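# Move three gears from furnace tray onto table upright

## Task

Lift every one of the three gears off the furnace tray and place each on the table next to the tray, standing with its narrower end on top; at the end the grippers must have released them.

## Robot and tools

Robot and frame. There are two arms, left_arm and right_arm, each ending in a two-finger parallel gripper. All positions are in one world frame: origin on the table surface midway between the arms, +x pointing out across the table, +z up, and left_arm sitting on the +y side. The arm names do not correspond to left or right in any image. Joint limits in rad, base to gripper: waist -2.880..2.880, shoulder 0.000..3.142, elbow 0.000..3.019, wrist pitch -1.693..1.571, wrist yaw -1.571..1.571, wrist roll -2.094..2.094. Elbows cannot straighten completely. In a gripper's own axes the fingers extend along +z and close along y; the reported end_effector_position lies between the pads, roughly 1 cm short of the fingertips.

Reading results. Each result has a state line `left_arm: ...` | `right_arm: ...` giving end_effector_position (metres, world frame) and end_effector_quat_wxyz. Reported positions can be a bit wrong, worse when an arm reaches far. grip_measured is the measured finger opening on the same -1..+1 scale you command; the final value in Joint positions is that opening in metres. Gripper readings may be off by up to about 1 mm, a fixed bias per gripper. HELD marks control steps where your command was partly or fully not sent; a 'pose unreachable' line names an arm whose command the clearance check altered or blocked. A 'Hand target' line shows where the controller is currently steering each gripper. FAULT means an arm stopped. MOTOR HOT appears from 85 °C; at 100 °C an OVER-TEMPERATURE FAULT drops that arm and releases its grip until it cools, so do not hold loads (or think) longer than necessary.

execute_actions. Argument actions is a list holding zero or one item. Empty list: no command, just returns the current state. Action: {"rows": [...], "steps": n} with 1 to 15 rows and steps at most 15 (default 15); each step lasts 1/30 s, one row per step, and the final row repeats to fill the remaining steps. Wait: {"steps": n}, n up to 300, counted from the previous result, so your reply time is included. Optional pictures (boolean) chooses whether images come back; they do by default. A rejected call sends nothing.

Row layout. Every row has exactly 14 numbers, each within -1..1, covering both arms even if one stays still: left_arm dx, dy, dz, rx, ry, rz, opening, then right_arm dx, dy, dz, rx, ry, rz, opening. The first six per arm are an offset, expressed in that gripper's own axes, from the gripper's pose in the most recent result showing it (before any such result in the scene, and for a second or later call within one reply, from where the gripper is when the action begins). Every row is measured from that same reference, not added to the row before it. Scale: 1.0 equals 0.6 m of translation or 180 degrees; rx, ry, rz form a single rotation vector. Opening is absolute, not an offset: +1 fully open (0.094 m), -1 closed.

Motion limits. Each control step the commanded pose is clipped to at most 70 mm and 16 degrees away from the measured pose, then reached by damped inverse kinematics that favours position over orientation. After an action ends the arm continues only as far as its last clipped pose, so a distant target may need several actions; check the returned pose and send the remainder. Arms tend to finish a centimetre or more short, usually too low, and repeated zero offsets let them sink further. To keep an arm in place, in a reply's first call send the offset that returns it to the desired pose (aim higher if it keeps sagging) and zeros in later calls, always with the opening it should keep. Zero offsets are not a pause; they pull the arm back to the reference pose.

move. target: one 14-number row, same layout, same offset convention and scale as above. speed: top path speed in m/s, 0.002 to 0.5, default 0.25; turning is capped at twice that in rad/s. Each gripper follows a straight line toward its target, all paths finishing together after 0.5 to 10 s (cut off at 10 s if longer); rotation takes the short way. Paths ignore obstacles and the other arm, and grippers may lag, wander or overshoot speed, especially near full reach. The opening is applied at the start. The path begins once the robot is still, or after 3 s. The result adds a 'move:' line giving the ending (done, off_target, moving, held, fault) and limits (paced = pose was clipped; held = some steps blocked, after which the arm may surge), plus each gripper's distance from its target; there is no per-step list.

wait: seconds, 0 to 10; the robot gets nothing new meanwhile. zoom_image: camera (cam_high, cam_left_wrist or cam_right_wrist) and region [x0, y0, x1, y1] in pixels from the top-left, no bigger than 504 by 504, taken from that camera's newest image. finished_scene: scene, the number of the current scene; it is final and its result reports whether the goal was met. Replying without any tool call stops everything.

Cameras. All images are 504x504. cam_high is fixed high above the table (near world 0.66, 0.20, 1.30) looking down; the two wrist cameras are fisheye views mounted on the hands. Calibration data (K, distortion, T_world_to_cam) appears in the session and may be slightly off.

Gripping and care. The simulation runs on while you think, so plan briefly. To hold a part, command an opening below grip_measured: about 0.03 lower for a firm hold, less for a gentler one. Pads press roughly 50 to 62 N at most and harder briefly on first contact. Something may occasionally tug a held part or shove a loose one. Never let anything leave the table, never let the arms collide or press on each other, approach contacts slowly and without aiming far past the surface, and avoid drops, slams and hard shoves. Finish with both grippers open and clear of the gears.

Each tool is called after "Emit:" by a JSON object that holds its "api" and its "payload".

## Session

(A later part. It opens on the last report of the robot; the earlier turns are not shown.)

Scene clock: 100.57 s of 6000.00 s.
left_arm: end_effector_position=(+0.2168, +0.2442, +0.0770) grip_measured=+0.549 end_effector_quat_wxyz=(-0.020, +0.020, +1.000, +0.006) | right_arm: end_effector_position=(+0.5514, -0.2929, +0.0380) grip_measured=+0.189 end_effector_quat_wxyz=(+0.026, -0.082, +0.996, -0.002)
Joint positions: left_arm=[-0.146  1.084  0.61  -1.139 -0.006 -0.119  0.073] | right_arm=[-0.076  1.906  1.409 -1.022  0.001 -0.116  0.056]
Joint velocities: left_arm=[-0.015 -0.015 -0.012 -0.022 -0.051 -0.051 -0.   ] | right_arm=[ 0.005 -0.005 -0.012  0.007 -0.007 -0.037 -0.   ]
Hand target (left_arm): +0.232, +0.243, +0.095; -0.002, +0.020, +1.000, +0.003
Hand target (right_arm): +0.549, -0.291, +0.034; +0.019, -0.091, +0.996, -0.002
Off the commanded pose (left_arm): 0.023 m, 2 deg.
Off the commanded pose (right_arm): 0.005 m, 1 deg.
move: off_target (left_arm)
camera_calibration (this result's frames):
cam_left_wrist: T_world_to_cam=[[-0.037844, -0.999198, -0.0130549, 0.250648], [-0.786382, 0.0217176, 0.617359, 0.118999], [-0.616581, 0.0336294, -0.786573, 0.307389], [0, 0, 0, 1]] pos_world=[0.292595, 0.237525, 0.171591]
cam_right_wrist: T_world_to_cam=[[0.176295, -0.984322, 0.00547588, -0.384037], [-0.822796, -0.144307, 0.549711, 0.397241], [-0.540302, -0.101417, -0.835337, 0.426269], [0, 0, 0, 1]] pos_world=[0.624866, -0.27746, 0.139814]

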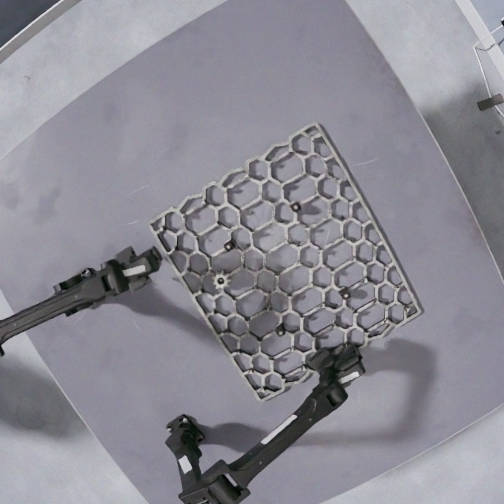

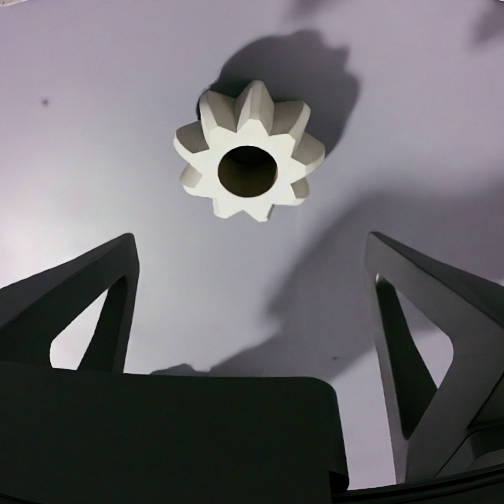

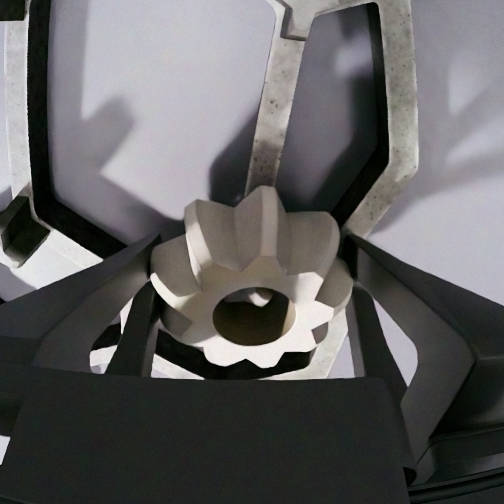

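Emit:
{"api": "move", "payload": {"target": [0,0,-0.02,0,0,0,0.55,0,0,0,0,0,0,0.55]}}

Emit:
{"api": "move", "payload": {"target": [-0.342,-0.277,-0.027,0,-0.018,0,0.55,0.02,0.005,-0.09,0,0.012,-0.02,0.55], "speed": 0.2}}

Scene clock: 114.03 s of 6000.00 s.
left_arm: end_effector_position=(+0.2100, +0.2453, +0.0779) grip_measured=+0.549 end_effector_quat_wxyz=(-0.031, +0.020, +0.999, +0.007) | right_arm: end_effector_position=(+0.5505, -0.2928, +0.0374) grip_measured=+0.548 end_effector_quat_wxyz=(+0.025, -0.082, +0.996, -0.001)
Joint positions: left_arm=[-0.146  1.077  0.607 -1.163 -0.006 -0.119  0.073] | right_arm=[-0.076  1.906  1.407 -1.022  0.    -0.116  0.073]
Joint velocities: left_arm=[-0.015 -0.005  0.002 -0.012  0.037 -0.007 -0.   ] | right_arm=[-0.005  0.005  0.002 -0.022  0.007  0.051 -0.001]
Hand target (left_arm): +0.217, +0.244, +0.089; -0.020, +0.020, +1.000, +0.006
Hand target (right_arm): +0.551, -0.293, +0.038; +0.025, -0.082, +0.996, -0.001
Off the commanded pose (left_arm): 0.013 m, 1 deg.
Off the commanded pose (right_arm): 0.001 m, 0 deg.
After step 90, 9.77 s passed at rest.
move: off_target (left_arm)
camera_calibration (this result's frames):
cam_left_wrist: T_world_to_cam=[[-0.0381347, -0.999152, -0.0155305, 0.251725], [-0.773661, 0.0196847, 0.633294, 0.109701], [-0.632451, 0.0361658, -0.773756, 0.305594], [0, 0, 0, 1]] pos_world=[0.287744, 0.2383, 0.170892]
cam_right_wrist: T_world_to_cam=[[0.176342, -0.984319, 0.00447234, -0.383785], [-0.821722, -0.144708, 0.55121, 0.396178], [-0.541919, -0.100877, -0.834355, 0.426292], [0, 0, 0, 1]] pos_world=[0.624241, -0.277433, 0.139018]

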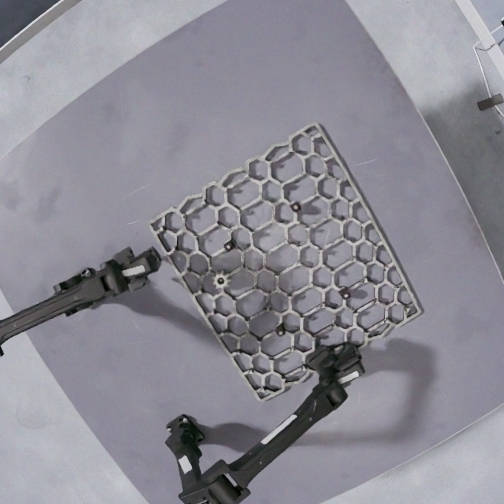

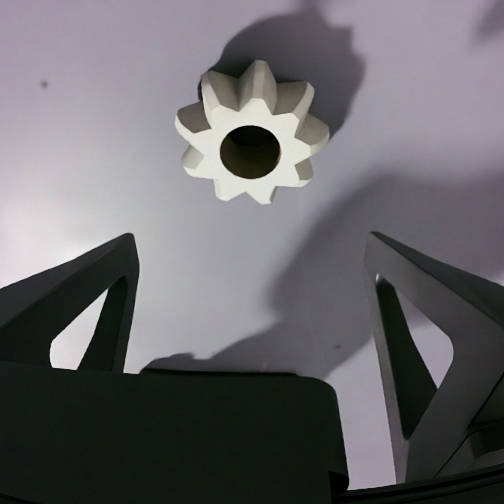

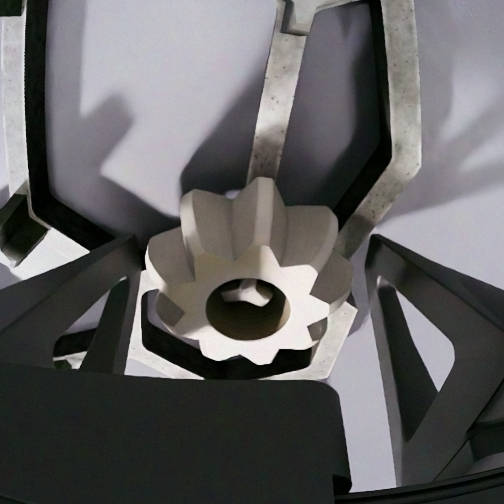

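Scene clock: 115.77 s of 6000.00 s.
left_arm: end_effector_position=(+0.3948, +0.0819, +0.0587) grip_measured=+0.549 end_effector_quat_wxyz=(-0.023, +0.020, +0.999, +0.009) | right_arm: end_effector_position=(+0.5193, -0.2948, +0.0630) grip_measured=+0.548 end_effector_quat_wxyz=(-0.023, -0.105, +0.994, -0.001)
Joint positions: left_arm=[-0.437  1.699  1.169 -1.089  0.003 -0.41   0.073] | right_arm=[-0.076  1.857  1.407 -1.166  0.004 -0.163  0.073]
Joint velocities: left_arm=[ 0.005 -0.015 -0.002  0.012 -0.022 -0.007  0.001] | right_arm=[-0.005 -0.024 -0.007 -0.002 -0.081 -0.007 -0.001]
Hand target (left_arm): +0.409, +0.070, +0.074; -0.004, +0.020, +1.000, +0.002
Hand target (right_arm): +0.534, -0.292, +0.091; +0.006, -0.113, +0.994, -0.004
Off the commanded pose (left_arm): 0.027 m, 2 deg.
Off the commanded pose (right_arm): 0.032 m, 3 deg.
move: off_target (left_arm, right_arm)
camera_calibration (this result's frames):
cam_left_wrist: T_world_to_cam=[[-0.0382043, -0.999088, -0.0190944, 0.0953812], [-0.783406, 0.0180837, 0.621247, 0.272752], [-0.620335, 0.038693, -0.783382, 0.409039], [0, 0, 0, 1]] pos_world=[0.471061, 0.0745349, 0.152809]
cam_right_wrist: T_world_to_cam=[[0.221894, -0.975049, -0.00648061, -0.400647], [-0.758786, -0.176845, 0.626873, 0.309203], [-0.612378, -0.134182, -0.779095, 0.453785], [0, 0, 0, 1]] pos_world=[0.601408, -0.27508, 0.157115]

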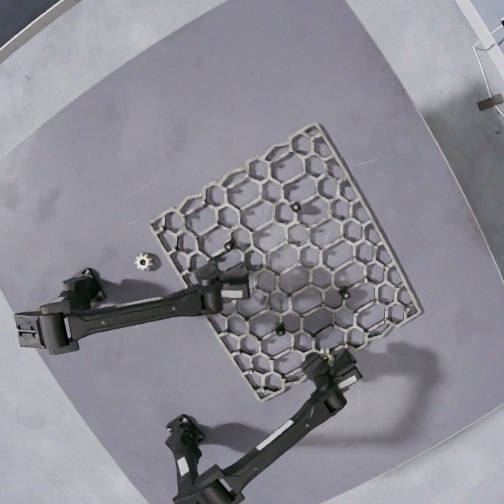

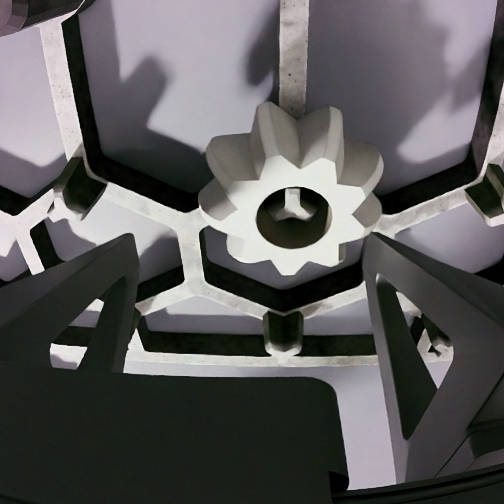

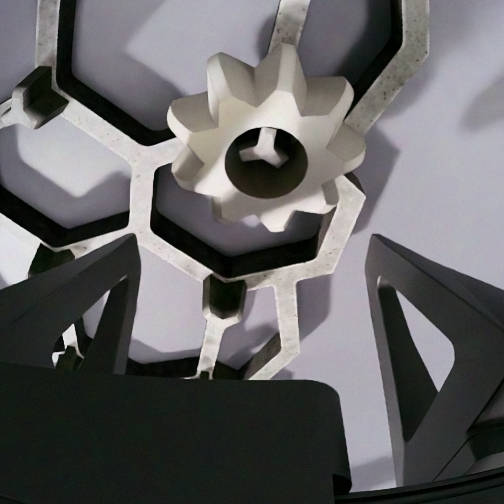

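Emit:
{"api": "move", "payload": {"target": [-0.022,-0.033,-0.022,0.005,-0.021,-0.065,0.55,-0.052,-0.003,-0.022,0,-0.021,-0.01,0.55], "speed": 0.05}}

Scene clock: 125.50 s of 6000.00 s.
left_arm: end_effector_position=(+0.3945, +0.0754, +0.0586) grip_measured=+0.549 end_effector_quat_wxyz=(-0.013, -0.084, +0.996, +0.015) | right_arm: end_effector_position=(+0.5281, -0.2929, +0.0640) grip_measured=+0.548 end_effector_quat_wxyz=(-0.014, -0.113, +0.994, +0.003)
Joint positions: left_arm=[-0.456  1.699  1.169 -1.079 -0.012 -0.637  0.073] | right_arm=[-0.076  1.867  1.426 -1.159 -0.005 -0.179  0.073]
Joint velocities: left_arm=[ 0.005  0.005 -0.007 -0.007 -0.007 -0.095 -0.   ] | right_arm=[-0.015  0.005 -0.027  0.012 -0.037  0.037 -0.002]
Hand target (left_arm): +0.407, +0.061, +0.071; +0.010, -0.081, +0.997, +0.002
Hand target (right_arm): +0.550, -0.290, +0.075; +0.011, -0.120, +0.993, +0.003
Off the commanded pose (left_arm): 0.023 m, 3 deg.
Off the commanded pose (right_arm): 0.025 m, 3 deg.
After step 90, 4.33 s passed at rest.
move: off_target (left_arm, right_arm)
camera_calibration (this result's frames):
cam_left_wrist: T_world_to_cam=[[0.169272, -0.984951, -0.0349087, 0.00691307], [-0.782285, -0.155818, 0.603118, 0.286458], [-0.599481, -0.0747826, -0.796888, 0.410162], [0, 0, 0, 1]] pos_world=[0.468806, 0.0821173, 0.154326]
cam_right_wrist: T_world_to_cam=[[0.237676, -0.97126, -0.012819, -0.407527], [-0.765218, -0.195352, 0.613416, 0.31433], [-0.598291, -0.135985, -0.789656, 0.452955], [0, 0, 0, 1]] pos_world=[0.608389, -0.272814, 0.159639]

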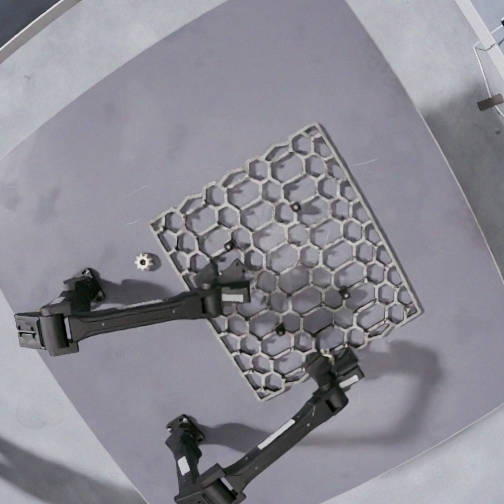

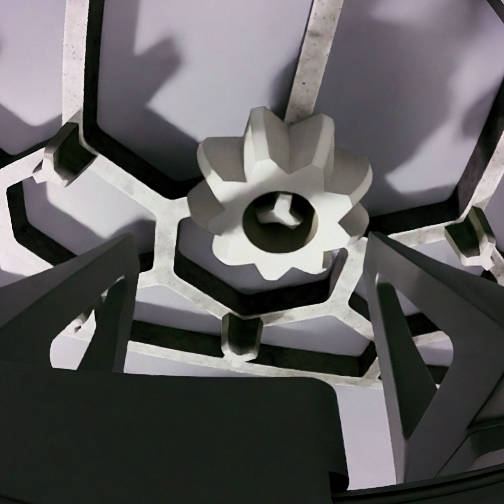

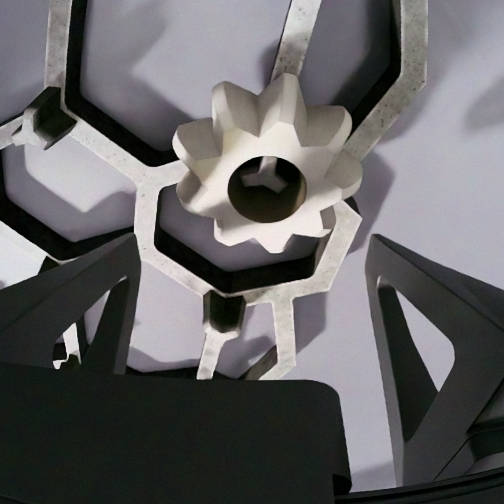

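Emit:
{"api": "move", "payload": {"target": [-0.017,-0.028,0.047,0.014,-0.014,0,0.72,-0.033,-0.009,0.06,0,-0.014,0,0.55], "speed": 0.04}}

Scene clock: 133.23 s of 6000.00 s.
left_arm: end_effector_position=(+0.4030, +0.0699, +0.0330) grip_measured=+0.719 end_effector_quat_wxyz=(+0.003, -0.087, +0.996, +0.002) | right_arm: end_effector_position=(+0.5438, -0.2910, +0.0368) grip_measured=+0.548 end_effector_quat_wxyz=(+0.006, -0.113, +0.994, +0.005)
Joint positions: left_arm=[-0.456  1.735  1.14  -0.973 -0.006 -0.643  0.081] | right_arm=[-0.076  1.913  1.417 -1.064 -0.012 -0.18   0.073]
Joint velocities: left_arm=[-0.015  0.005 -0.002 -0.017  0.051  0.022 -0.   ] | right_arm=[ 0.005  0.005 -0.007 -0.002 -0.037 -0.007 -0.   ]
Hand target (left_arm): +0.406, +0.062, +0.029; +0.010, -0.084, +0.996, -0.005
Hand target (right_arm): +0.547, -0.293, +0.027; +0.007, -0.113, +0.994, +0.006
Off the commanded pose (left_arm): 0.010 m, 1 deg.
Off the commanded pose (right_arm): 0.010 m, 0 deg.
After step 90, 3.47 s passed at rest.
move: done
camera_calibration (this result's frames):
cam_left_wrist: T_world_to_cam=[[0.175698, -0.984428, -0.00563413, -0.00439509], [-0.801373, -0.146346, 0.579986, 0.315467], [-0.571779, -0.0973874, -0.814607, 0.385448], [0, 0, 0, 1]] pos_world=[0.47397, 0.0793786, 0.130997]
cam_right_wrist: T_world_to_cam=[[0.238845, -0.970985, -0.0118507, -0.410352], [-0.788785, -0.201116, 0.580836, 0.355808], [-0.566366, -0.129382, -0.813935, 0.426633], [0, 0, 0, 1]] pos_world=[0.620297, -0.271688, 0.135723]

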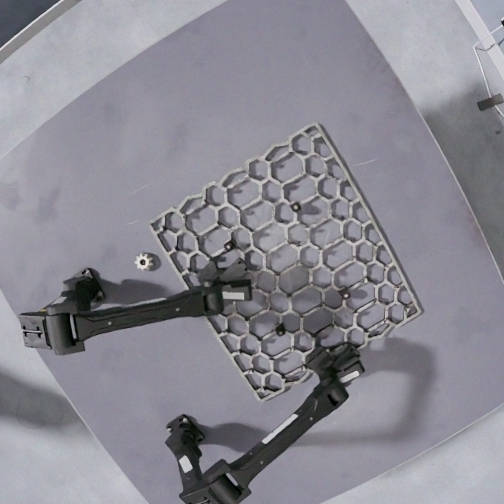

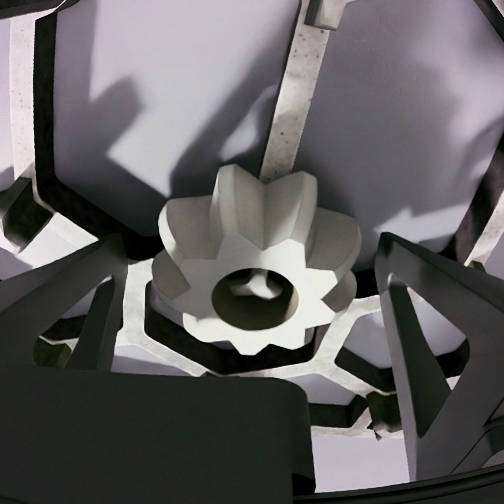

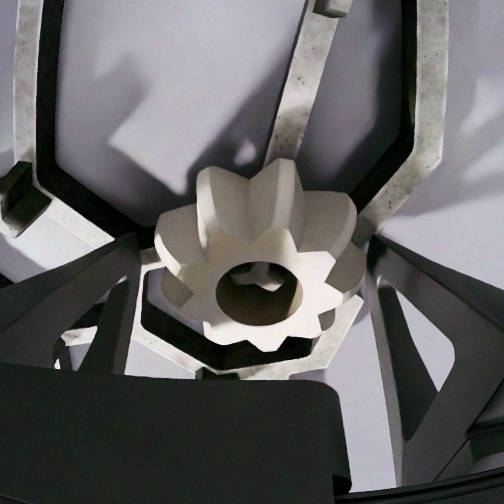

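Emit:
{"api": "move", "payload": {"target": [0.006,-0.01,0.018,0,0,0,0.5,0,-0.005,0.028,0,0,0,0.5], "speed": 0.02}}

Scene clock: 137.83 s of 6000.00 s.
left_arm: end_effector_position=(+0.4031, +0.0706, +0.0326) grip_measured=+0.501 end_effector_quat_wxyz=(+0.004, -0.090, +0.996, +0.003) | right_arm: end_effector_position=(+0.5437, -0.2913, +0.0359) grip_measured=+0.502 end_effector_quat_wxyz=(+0.006, -0.113, +0.994, +0.005)
Joint positions: left_arm=[-0.456  1.735  1.139 -0.972 -0.01  -0.649  0.071] | right_arm=[-0.076  1.913  1.414 -1.06  -0.011 -0.18   0.071]
Joint velocities: left_arm=[ 0.005 -0.005 -0.007 -0.017 -0.007 -0.081  0.   ] | right_arm=[-0.005 -0.015  0.012  0.002 -0.007 -0.051 -0.   ]
Hand target (left_arm): +0.400, +0.064, +0.022; +0.002, -0.087, +0.996, +0.002
Hand target (right_arm): +0.544, -0.293, +0.020; +0.006, -0.113, +0.994, +0.005
Off the commanded pose (left_arm): 0.013 m, 0 deg.
Off the commanded pose (right_arm): 0.016 m, 0 deg.
After step 90, 0.53 s passed at rest.
move: off_target (left_arm, right_arm)
camera_calibration (this result's frames):
cam_left_wrist: T_world_to_cam=[[0.18135, -0.983381, -0.00863604, -0.00598023], [-0.801533, -0.152892, 0.578074, 0.316426], [-0.569787, -0.0979118, -0.815939, 0.384547], [0, 0, 0, 1]] pos_world=[0.47382, 0.0801498, 0.130797]
cam_right_wrist: T_world_to_cam=[[0.238479, -0.971087, -0.0108812, -0.410523], [-0.789548, -0.200397, 0.580048, 0.356761], [-0.565457, -0.129738, -0.81451, 0.425175], [0, 0, 0, 1]] pos_world=[0.619999, -0.271999, 0.134904]

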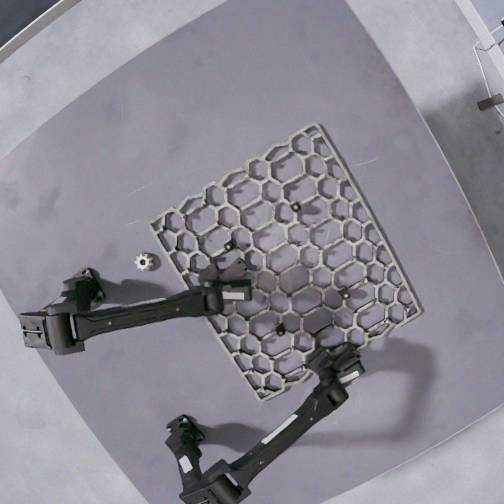

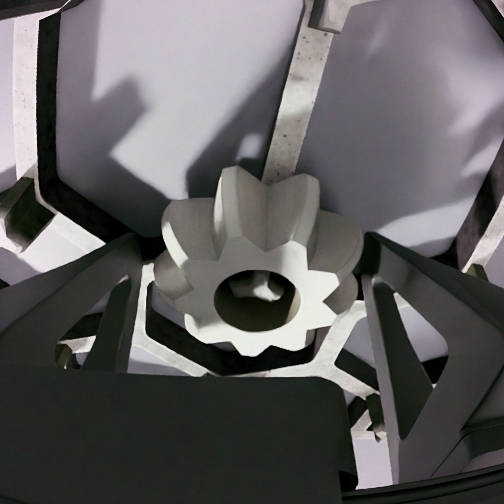

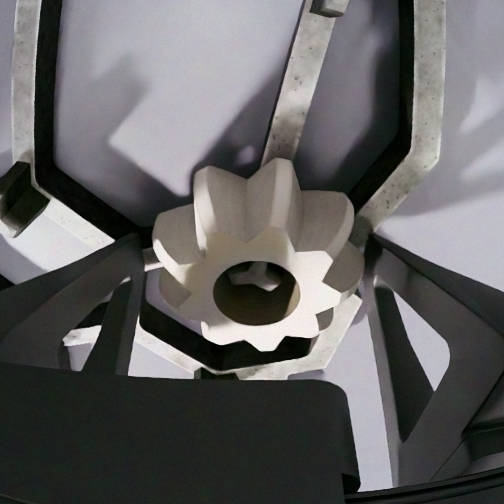

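On the tray top. Close and lift.

Emit:
{"api": "move", "payload": {"target": [0,0,0.006,0,0,0,0.1,0,0,0.006,0,0,0,0.1], "speed": 0.02}}

Emit:
{"api": "move", "payload": {"target": [-0.035,0,-0.11,0,-0.02,0,0.1,-0.035,0,-0.11,0,-0.02,0,0.1], "speed": 0.03}}

Scene clock: 144.70 s of 6000.00 s.
left_arm: end_effector_position=(+0.4032, +0.0702, +0.0333) grip_measured=+0.190 end_effector_quat_wxyz=(+0.004, -0.090, +0.996, +0.002) | right_arm: end_effector_position=(+0.5438, -0.2936, +0.0386) grip_measured=+0.183 end_effector_quat_wxyz=(+0.008, -0.111, +0.994, +0.004)
Joint positions: left_arm=[-0.457  1.734  1.139 -0.972 -0.009 -0.649  0.056] | right_arm=[-0.08   1.908  1.414 -1.062 -0.009 -0.179  0.056]
Joint velocities: left_arm=[ 0.005 -0.005 -0.002  0.007  0.007 -0.022 -0.   ] | right_arm=[-0.005  0.005  0.012  0.002  0.007 -0.007  0.   ]
Hand target (left_arm): +0.403, +0.071, +0.029; +0.004, -0.090, +0.996, +0.003
Hand target (right_arm): +0.544, -0.291, +0.032; +0.006, -0.113, +0.994, +0.005
Off the commanded pose (left_arm): 0.004 m, 0 deg.
Off the commanded pose (right_arm): 0.007 m, 0 deg.
After step 90, 3.17 s passed at rest.
move: done
camera_calibration (this result's frames):
cam_left_wrist: T_world_to_cam=[[0.18098, -0.983465, -0.00656992, -0.00633375], [-0.802276, -0.151495, 0.57741, 0.316228], [-0.568858, -0.099229, -0.816428, 0.384818], [0, 0, 0, 1]] pos_world=[0.473755, 0.0798629, 0.131541]
cam_right_wrist: T_world_to_cam=[[0.234032, -0.972196, -0.00806495, -0.410752], [-0.792278, -0.195516, 0.577987, 0.357863], [-0.563494, -0.128878, -0.816006, 0.426308], [0, 0, 0, 1]] pos_world=[0.619877, -0.274422, 0.137717]

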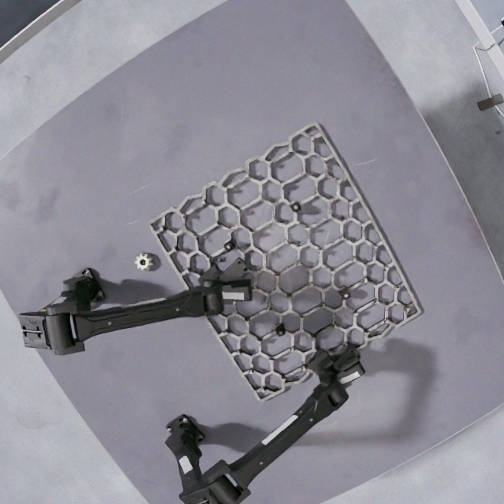

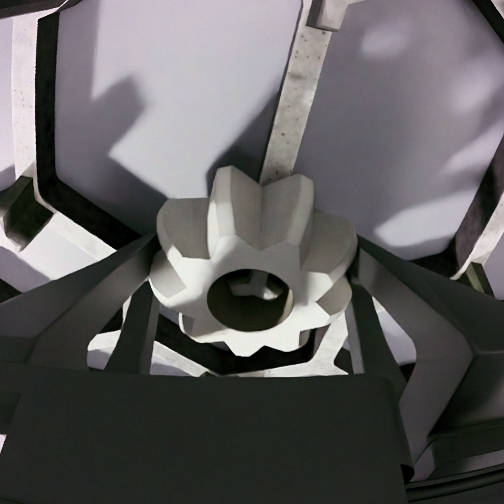

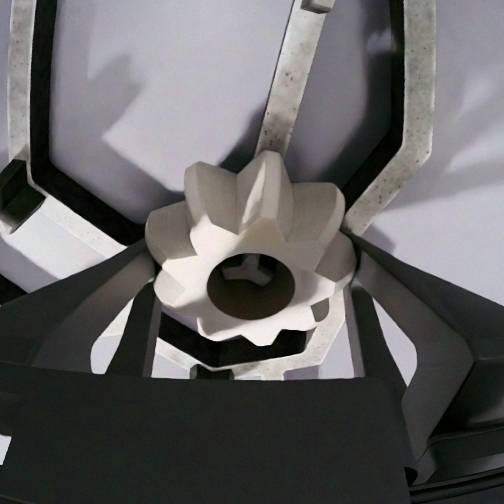

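Scene clock: 147.47 s of 6000.00 s.
left_arm: end_effector_position=(+0.3974, +0.0804, +0.0621) grip_measured=+0.190 end_effector_quat_wxyz=(-0.000, -0.087, +0.996, +0.026) | right_arm: end_effector_position=(+0.5390, -0.2924, +0.0589) grip_measured=+0.183 end_effector_quat_wxyz=(-0.007, -0.111, +0.994, +0.009)
Joint positions: left_arm=[-0.456  1.69   1.167 -1.076 -0.045 -0.643  0.056] | right_arm=[-0.08   1.89   1.446 -1.142 -0.017 -0.179  0.056]
Joint velocities: left_arm=[-0.005 -0.005 -0.017  0.012 -0.051 -0.022  0.001] | right_arm=[-0.015  0.005 -0.007  0.027 -0.037 -0.037 -0.   ]
Hand target (left_arm): +0.422, +0.074, +0.100; +0.036, -0.090, +0.995, +0.006
Hand target (right_arm): +0.561, -0.290, +0.105; +0.039, -0.110, +0.993, +0.007
Off the commanded pose (left_arm): 0.046 m, 5 deg.
Off the commanded pose (right_arm): 0.052 m, 5 deg.
move: off_target (left_arm, right_arm)
camera_calibration (this result's frames):
cam_left_wrist: T_world_to_cam=[[0.175279, -0.982983, -0.0549681, 0.0101534], [-0.795488, -0.174299, 0.58036, 0.295493], [-0.580065, -0.0579984, -0.812502, 0.407004], [0, 0, 0, 1]] pos_world=[0.46937, 0.0850904, 0.159757]
cam_right_wrist: T_world_to_cam=[[0.233577, -0.972096, -0.0217069, -0.407258], [-0.774332, -0.199467, 0.600519, 0.33043], [-0.588092, -0.123459, -0.799316, 0.454229], [0, 0, 0, 1]] pos_world=[0.618117, -0.273906, 0.155803]

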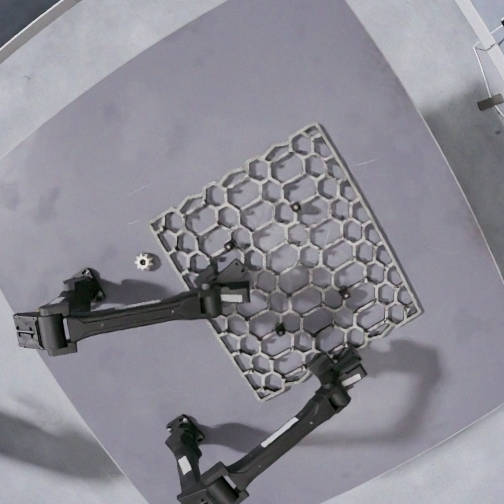

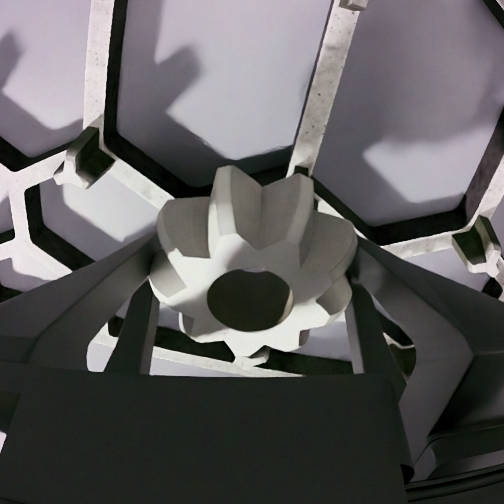

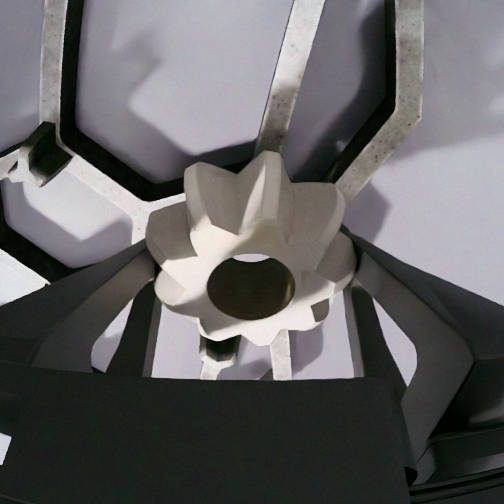

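Emit:
{"api": "move", "payload": {"target": [-0.035,-0.01,-0.1,0.015,-0.02,0,0.1,-0.035,0,-0.11,0.004,-0.025,0,0.1], "speed": 0.05}}

Emit:
{"api": "move", "payload": {"target": [0.255,0.095,-0.02,0.005,-0.005,0,0.1,0.108,-0.18,-0.05,0,-0.01,0,0.1], "speed": 0.12}}

Scene clock: 156.17 s of 6000.00 s.
left_arm: end_effector_position=(+0.3959, +0.0812, +0.0852) grip_measured=+0.190 end_effector_quat_wxyz=(-0.001, -0.083, +0.996, +0.027) | right_arm: end_effector_position=(+0.5363, -0.2926, +0.0787) grip_measured=+0.183 end_effector_quat_wxyz=(-0.014, -0.111, +0.994, +0.009)
Joint positions: left_arm=[-0.456  1.657  1.192 -1.135 -0.045 -0.636  0.056] | right_arm=[-0.08   1.871  1.475 -1.204 -0.017 -0.179  0.056]
Joint velocities: left_arm=[-0.005 -0.005  0.012  0.012 -0.007  0.022 -0.001] | right_arm=[-0.005 -0.005 -0.002 -0.012 -0.095 -0.007 -0.001]
Hand target (left_arm): +0.418, +0.076, +0.122; +0.034, -0.086, +0.996, +0.006
Hand target (right_arm): +0.557, -0.290, +0.125; +0.033, -0.110, +0.993, +0.007
Off the commanded pose (left_arm): 0.044 m, 5 deg.
Off the commanded pose (right_arm): 0.052 m, 5 deg.
After step 90, 3.87 s passed at rest.
move: off_target (left_arm, right_arm)
camera_calibration (this result's frames):
cam_left_wrist: T_world_to_cam=[[0.168101, -0.984209, -0.0554502, 0.0154578], [-0.796113, -0.168716, 0.581154, 0.280693], [-0.581332, -0.0535478, -0.811903, 0.42502], [0, 0, 0, 1]] pos_world=[0.467943, 0.0853301, 0.182806]
cam_right_wrist: T_world_to_cam=[[0.233233, -0.972111, -0.0245542, -0.405908], [-0.76532, -0.199079, 0.612089, 0.31079], [-0.599907, -0.123967, -0.790408, 0.473958], [0, 0, 0, 1]] pos_world=[0.616855, -0.27396, 0.174422]

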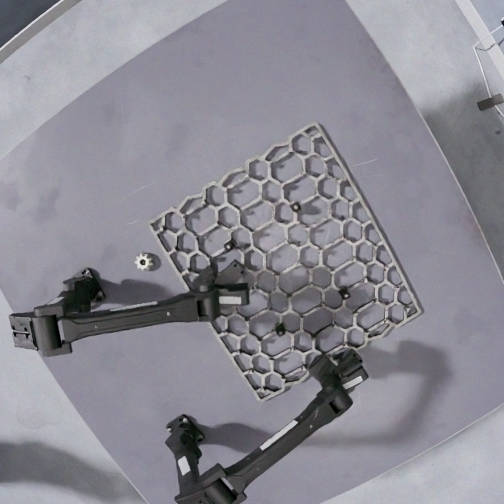

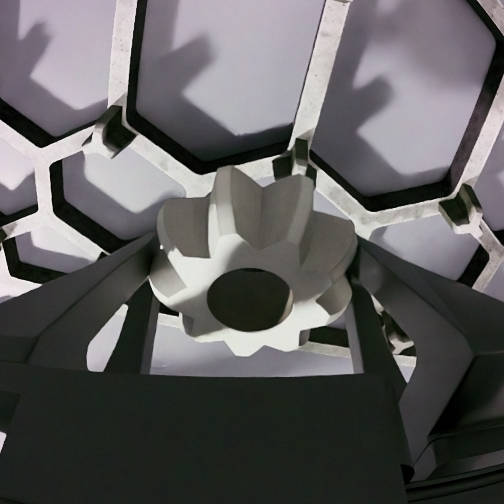

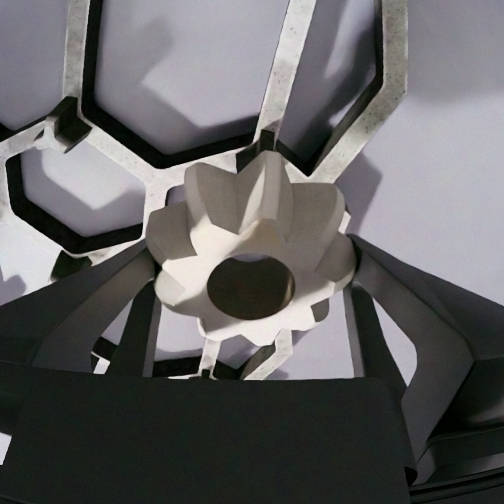

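Scene clock: 157.90 s of 6000.00 s.
left_arm: end_effector_position=(+0.2330, +0.1146, +0.0924) grip_measured=+0.190 end_effector_quat_wxyz=(-0.002, -0.084, +0.996, +0.024) | right_arm: end_effector_position=(+0.4918, -0.4112, +0.0798) grip_measured=+0.183 end_effector_quat_wxyz=(-0.027, -0.104, +0.994, +0.016)
Joint positions: left_arm=[-0.597  1.248  0.777 -1.134 -0.035 -0.779  0.056] | right_arm=[-0.311  1.802  1.374 -1.204 -0.016 -0.397  0.056]
Joint velocities: left_arm=[-0.005 -0.005 -0.022  0.007  0.051  0.022  0.   ] | right_arm=[-0.015 -0.005 -0.012  0.017  0.081 -0.051  0.001]
Hand target (left_arm): +0.235, +0.109, +0.103; +0.006, -0.083, +0.996, +0.018
Hand target (right_arm): +0.497, -0.413, +0.107; -0.000, -0.110, +0.994, +0.010
Off the commanded pose (left_arm): 0.009 m, 1 deg.
Off the commanded pose (right_arm): 0.029 m, 3 deg.
move: off_target (right_arm)
camera_calibration (this result's frames):
cam_left_wrist: T_world_to_cam=[[0.169613, -0.984167, -0.0514493, 0.0754057], [-0.794836, -0.167474, 0.583256, 0.151874], [-0.582638, -0.0580338, -0.810657, 0.338632], [0, 0, 0, 1]] pos_world=[0.305225, 0.119299, 0.189813]
cam_right_wrist: T_world_to_cam=[[0.218819, -0.974904, -0.0409852, -0.503594], [-0.7516, -0.195186, 0.630079, 0.245852], [-0.622267, -0.107068, -0.775449, 0.450116], [0, 0, 0, 1]] pos_world=[0.57507, -0.394776, 0.173496]

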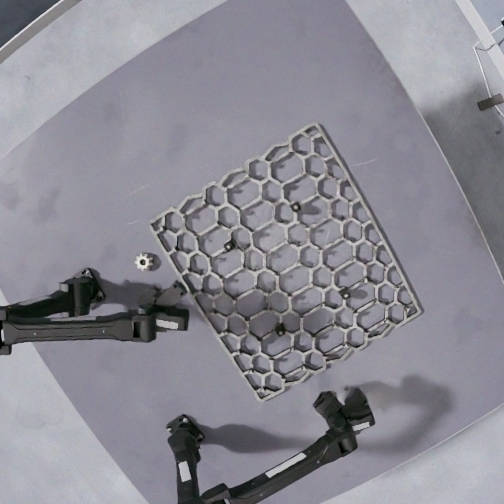

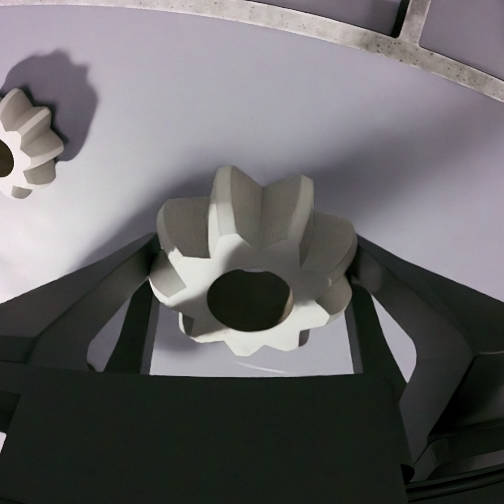

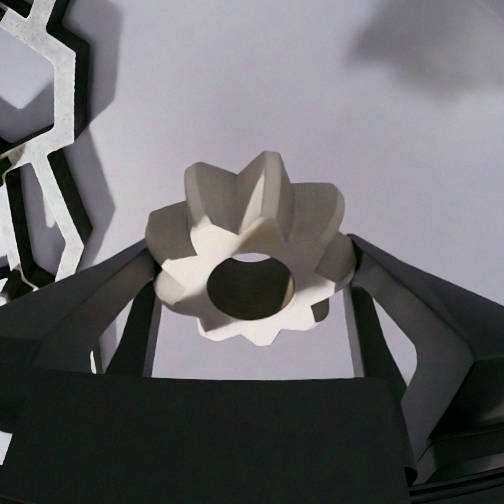

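Emit:
{"api": "move", "payload": {"target": [0,0,0.108,0.018,-0.008,0,0.1,-0.01,-0.02,0.085,0.009,-0.022,0,0.1], "speed": 0.05}}

Emit:
{"api": "move", "payload": {"target": [-0.012,0,0.02,0,-0.008,0,0.1,0,0,0.03,0,0,0,0.1], "speed": 0.012}}

Scene clock: 163.70 s of 6000.00 s.
left_arm: end_effector_position=(+0.2203, +0.1215, +0.0221) grip_measured=+0.190 end_effector_quat_wxyz=(+0.000, -0.079, +0.997, +0.010) | right_arm: end_effector_position=(+0.4916, -0.4130, +0.0230) grip_measured=+0.182 end_effector_quat_wxyz=(-0.004, -0.104, +0.995, +0.009)
Joint positions: left_arm=[-0.591  1.323  0.622 -0.882 -0.016 -0.762  0.056] | right_arm=[-0.315  1.846  1.272 -1.01  -0.016 -0.4    0.056]
Joint velocities: left_arm=[-0.005 -0.015 -0.012  0.007 -0.037 -0.022  0.   ] | right_arm=[ 0.005 -0.015 -0.007 -0.002  0.066 -0.007  0.002]
Hand target (left_arm): +0.232, +0.118, +0.028; +0.014, -0.084, +0.996, -0.002
Hand target (right_arm): +0.497, -0.420, +0.028; +0.009, -0.103, +0.995, +0.006
Off the commanded pose (left_arm): 0.014 m, 2 deg.
Off the commanded pose (right_arm): 0.011 m, 2 deg.
After step 90, 1.20 s passed at rest.
move: off_target (left_arm, right_arm)
camera_calibration (this result's frames):
cam_left_wrist: T_world_to_cam=[[0.16015, -0.986845, -0.0221238, 0.0825287], [-0.800169, -0.142914, 0.5825, 0.182113], [-0.577999, -0.0755843, -0.81253, 0.275796], [0, 0, 0, 1]] pos_world=[0.291914, 0.128315, 0.119838]
cam_right_wrist: T_world_to_cam=[[0.220278, -0.975182, -0.0223114, -0.508858], [-0.779908, -0.189814, 0.596418, 0.298091], [-0.585851, -0.113977, -0.802364, 0.385688], [0, 0, 0, 1]] pos_world=[0.570529, -0.395688, 0.120323]

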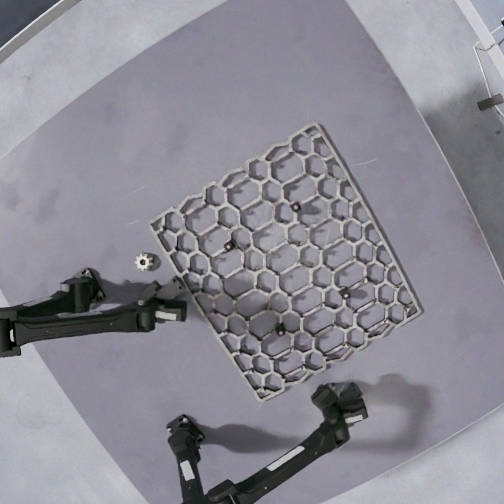

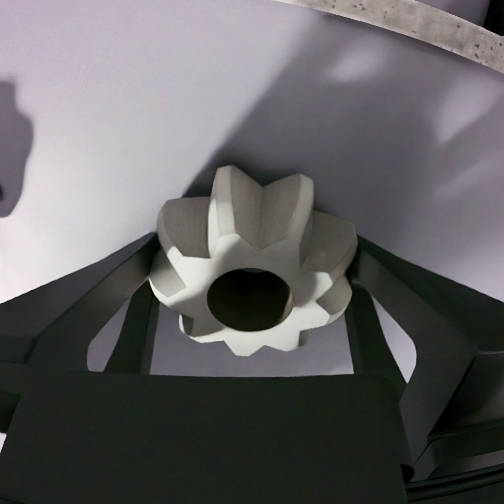

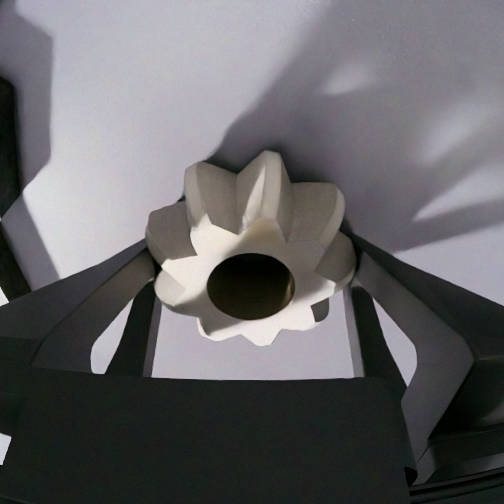

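Scene clock: 165.43 s of 6000.00 s.
left_arm: end_effector_position=(+0.2216, +0.1226, +0.0172) grip_measured=+0.190 end_effector_quat_wxyz=(+0.008, -0.076, +0.997, +0.010) | right_arm: end_effector_position=(+0.4910, -0.4129, +0.0215) grip_measured=+0.182 end_effector_quat_wxyz=(-0.003, -0.104, +0.995, +0.009)
Joint positions: left_arm=[-0.591  1.328  0.61  -0.853 -0.026 -0.755  0.056] | right_arm=[-0.315  1.845  1.265 -1.001 -0.015 -0.4    0.056]
Joint velocities: left_arm=[-0.005 -0.005  0.002  0.027  0.037  0.037 -0.001] | right_arm=[-0.015  0.005  0.007  0.002 -0.037 -0.007 -0.001]
Hand target (left_arm): +0.227, +0.123, +0.010; +0.013, -0.079, +0.997, +0.011
Hand target (right_arm): +0.491, -0.412, +0.005; -0.005, -0.104, +0.995, +0.009
Off the commanded pose (left_arm): 0.009 m, 1 deg.
Off the commanded pose (right_arm): 0.016 m, 0 deg.
move: off_target (right_arm)
camera_calibration (this result's frames):
cam_left_wrist: T_world_to_cam=[[0.153636, -0.987894, -0.0214784, 0.084868], [-0.809736, -0.138327, 0.570257, 0.188014], [-0.566324, -0.0702201, -0.821186, 0.269574], [0, 0, 0, 1]] pos_world=[0.291869, 0.128778, 0.115977]
cam_right_wrist: T_world_to_cam=[[0.220353, -0.975203, -0.020581, -0.508767], [-0.78187, -0.189205, 0.594038, 0.299761], [-0.583201, -0.114806, -0.804174, 0.382474], [0, 0, 0, 1]] pos_world=[0.569542, -0.395525, 0.119035]

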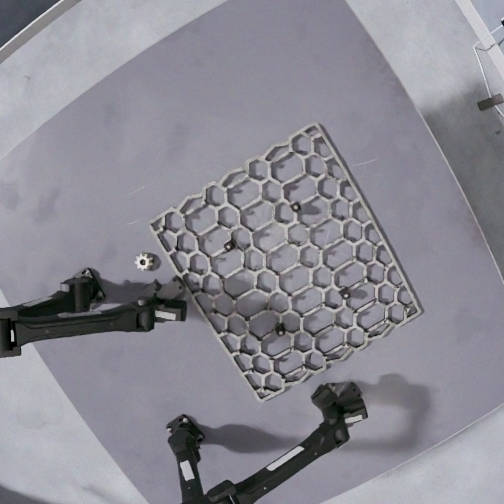

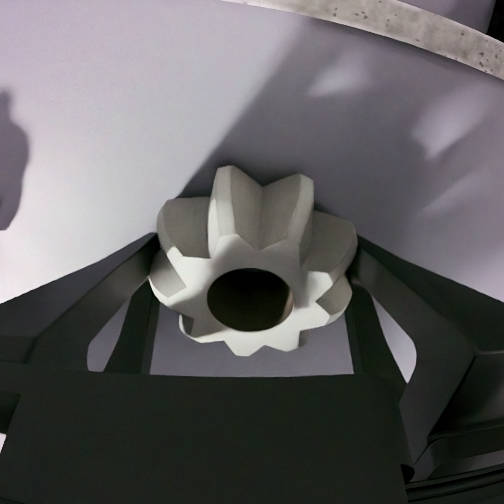

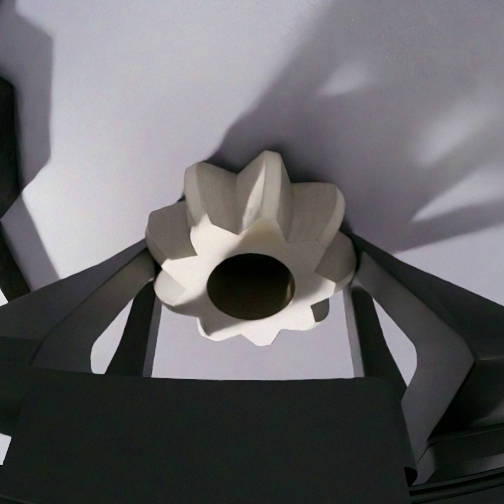

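Emit:
{"api": "move", "payload": {"target": [0,0,0,0,0,0,0.55,0,0,0,0,0,0,0.55]}}

Emit:
{"api": "move", "payload": {"target": [-0.02,0,-0.12,0,0,0,0.55,-0.02,0,-0.12,0,0,0,0.55], "speed": 0.12}}

Scene clock: 169.20 s of 6000.00 s.
left_arm: end_effector_position=(+0.2218, +0.1225, +0.0178) grip_measured=+0.548 end_effector_quat_wxyz=(+0.009, -0.076, +0.997, +0.009) | right_arm: end_effector_position=(+0.4912, -0.4127, +0.0226) grip_measured=+0.548 end_effector_quat_wxyz=(-0.002, -0.104, +0.995, +0.009)
Joint positions: left_arm=[-0.591  1.326  0.61  -0.853 -0.026 -0.755  0.073] | right_arm=[-0.315  1.843  1.265 -1.002 -0.016 -0.4    0.073]
Joint velocities: left_arm=[ 0.005 -0.015 -0.007 -0.002  0.037 -0.037  0.   ] | right_arm=[ 0.005 -0.005 -0.002  0.007  0.007  0.037  0.001]
Hand target (left_arm): +0.222, +0.123, +0.017; +0.008, -0.076, +0.997, +0.010
Hand target (right_arm): +0.491, -0.413, +0.021; -0.003, -0.104, +0.995, +0.009
Off the commanded pose (left_arm): 0.001 m, 0 deg.
Off the commanded pose (right_arm): 0.001 m, 0 deg.
After step 90, 0.07 s passed at rest.
move: done
camera_calibration (this result's frames):
cam_left_wrist: T_world_to_cam=[[0.153298, -0.987979, -0.0199126, 0.0847606], [-0.810858, -0.137282, 0.568914, 0.187968], [-0.564809, -0.0710672, -0.822156, 0.269963], [0, 0, 0, 1]] pos_world=[0.291899, 0.128732, 0.116702]
cam_right_wrist: T_world_to_cam=[[0.220385, -0.97519, -0.0208609, -0.508631], [-0.783112, -0.189647, 0.592258, 0.299746], [-0.58152, -0.114189, -0.805478, 0.382958], [0, 0, 0, 1]] pos_world=[0.569527, -0.395436, 0.120326]

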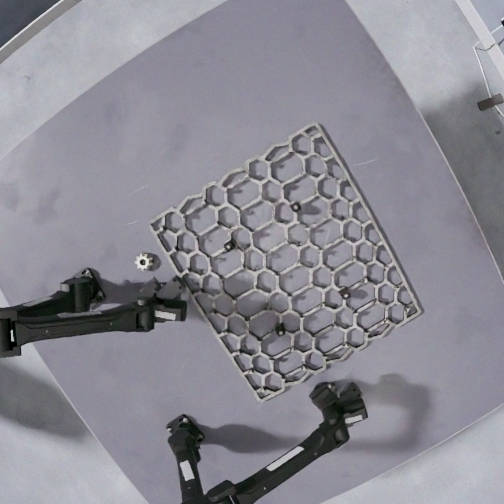

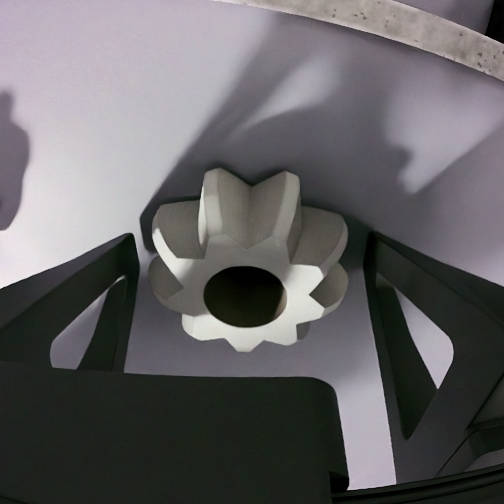

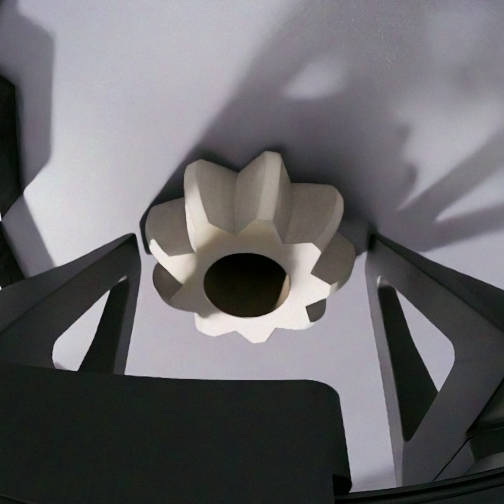

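Scene clock: 170.23 s of 6000.00 s.
left_arm: end_effector_position=(+0.2176, +0.1270, +0.0744) grip_measured=+0.549 end_effector_quat_wxyz=(-0.004, -0.071, +0.997, +0.020) | right_arm: end_effector_position=(+0.4877, -0.4121, +0.0751) grip_measured=+0.548 end_effector_quat_wxyz=(-0.022, -0.104, +0.994, +0.015)
Joint positions: left_arm=[-0.586  1.217  0.699 -1.083 -0.025 -0.742  0.073] | right_arm=[-0.315  1.791  1.346 -1.175 -0.016 -0.4    0.073]
Joint velocities: left_arm=[-0.015  0.005 -0.007 -0.017 -0.022 -0.037 -0.   ] | right_arm=[ 0.005  0.005 -0.007 -0.002 -0.007 -0.022  0.   ]
Hand target (left_arm): +0.233, +0.123, +0.091; +0.009, -0.076, +0.997, +0.010
Hand target (right_arm): +0.502, -0.412, +0.095; -0.001, -0.104, +0.995, +0.009
Off the commanded pose (left_arm): 0.022 m, 2 deg.
Off the commanded pose (right_arm): 0.025 m, 2 deg.
move: off_target (left_arm, right_arm)
camera_calibration (this result's frames):
cam_left_wrist: T_world_to_cam=[[0.144155, -0.98866, -0.0420899, 0.0947075], [-0.796013, -0.141124, 0.588597, 0.148763], [-0.587862, -0.0513453, -0.80733, 0.315847], [0, 0, 0, 1]] pos_world=[0.29044, 0.130845, 0.171417]
cam_right_wrist: T_world_to_cam=[[0.219207, -0.974961, -0.0374168, -0.504179], [-0.758556, -0.194419, 0.621927, 0.249815], [-0.613629, -0.107948, -0.782181, 0.439815], [0, 0, 0, 1]] pos_world=[0.569902, -0.395509, 0.169783]

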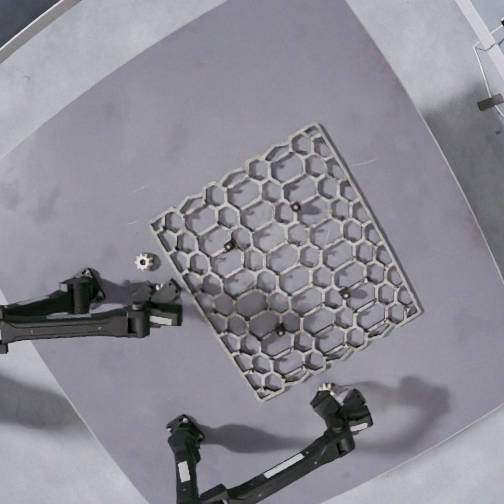

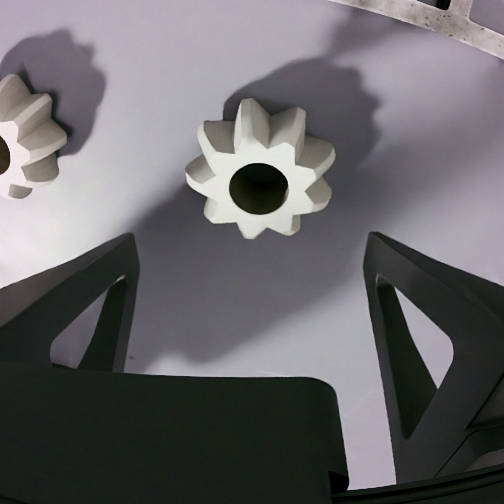

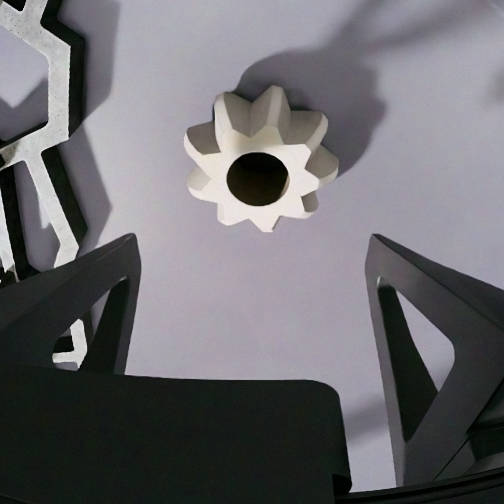

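Emit:
{"api": "finished_scene", "payload": {"scene": 2}}

The scene is finished: the task was done.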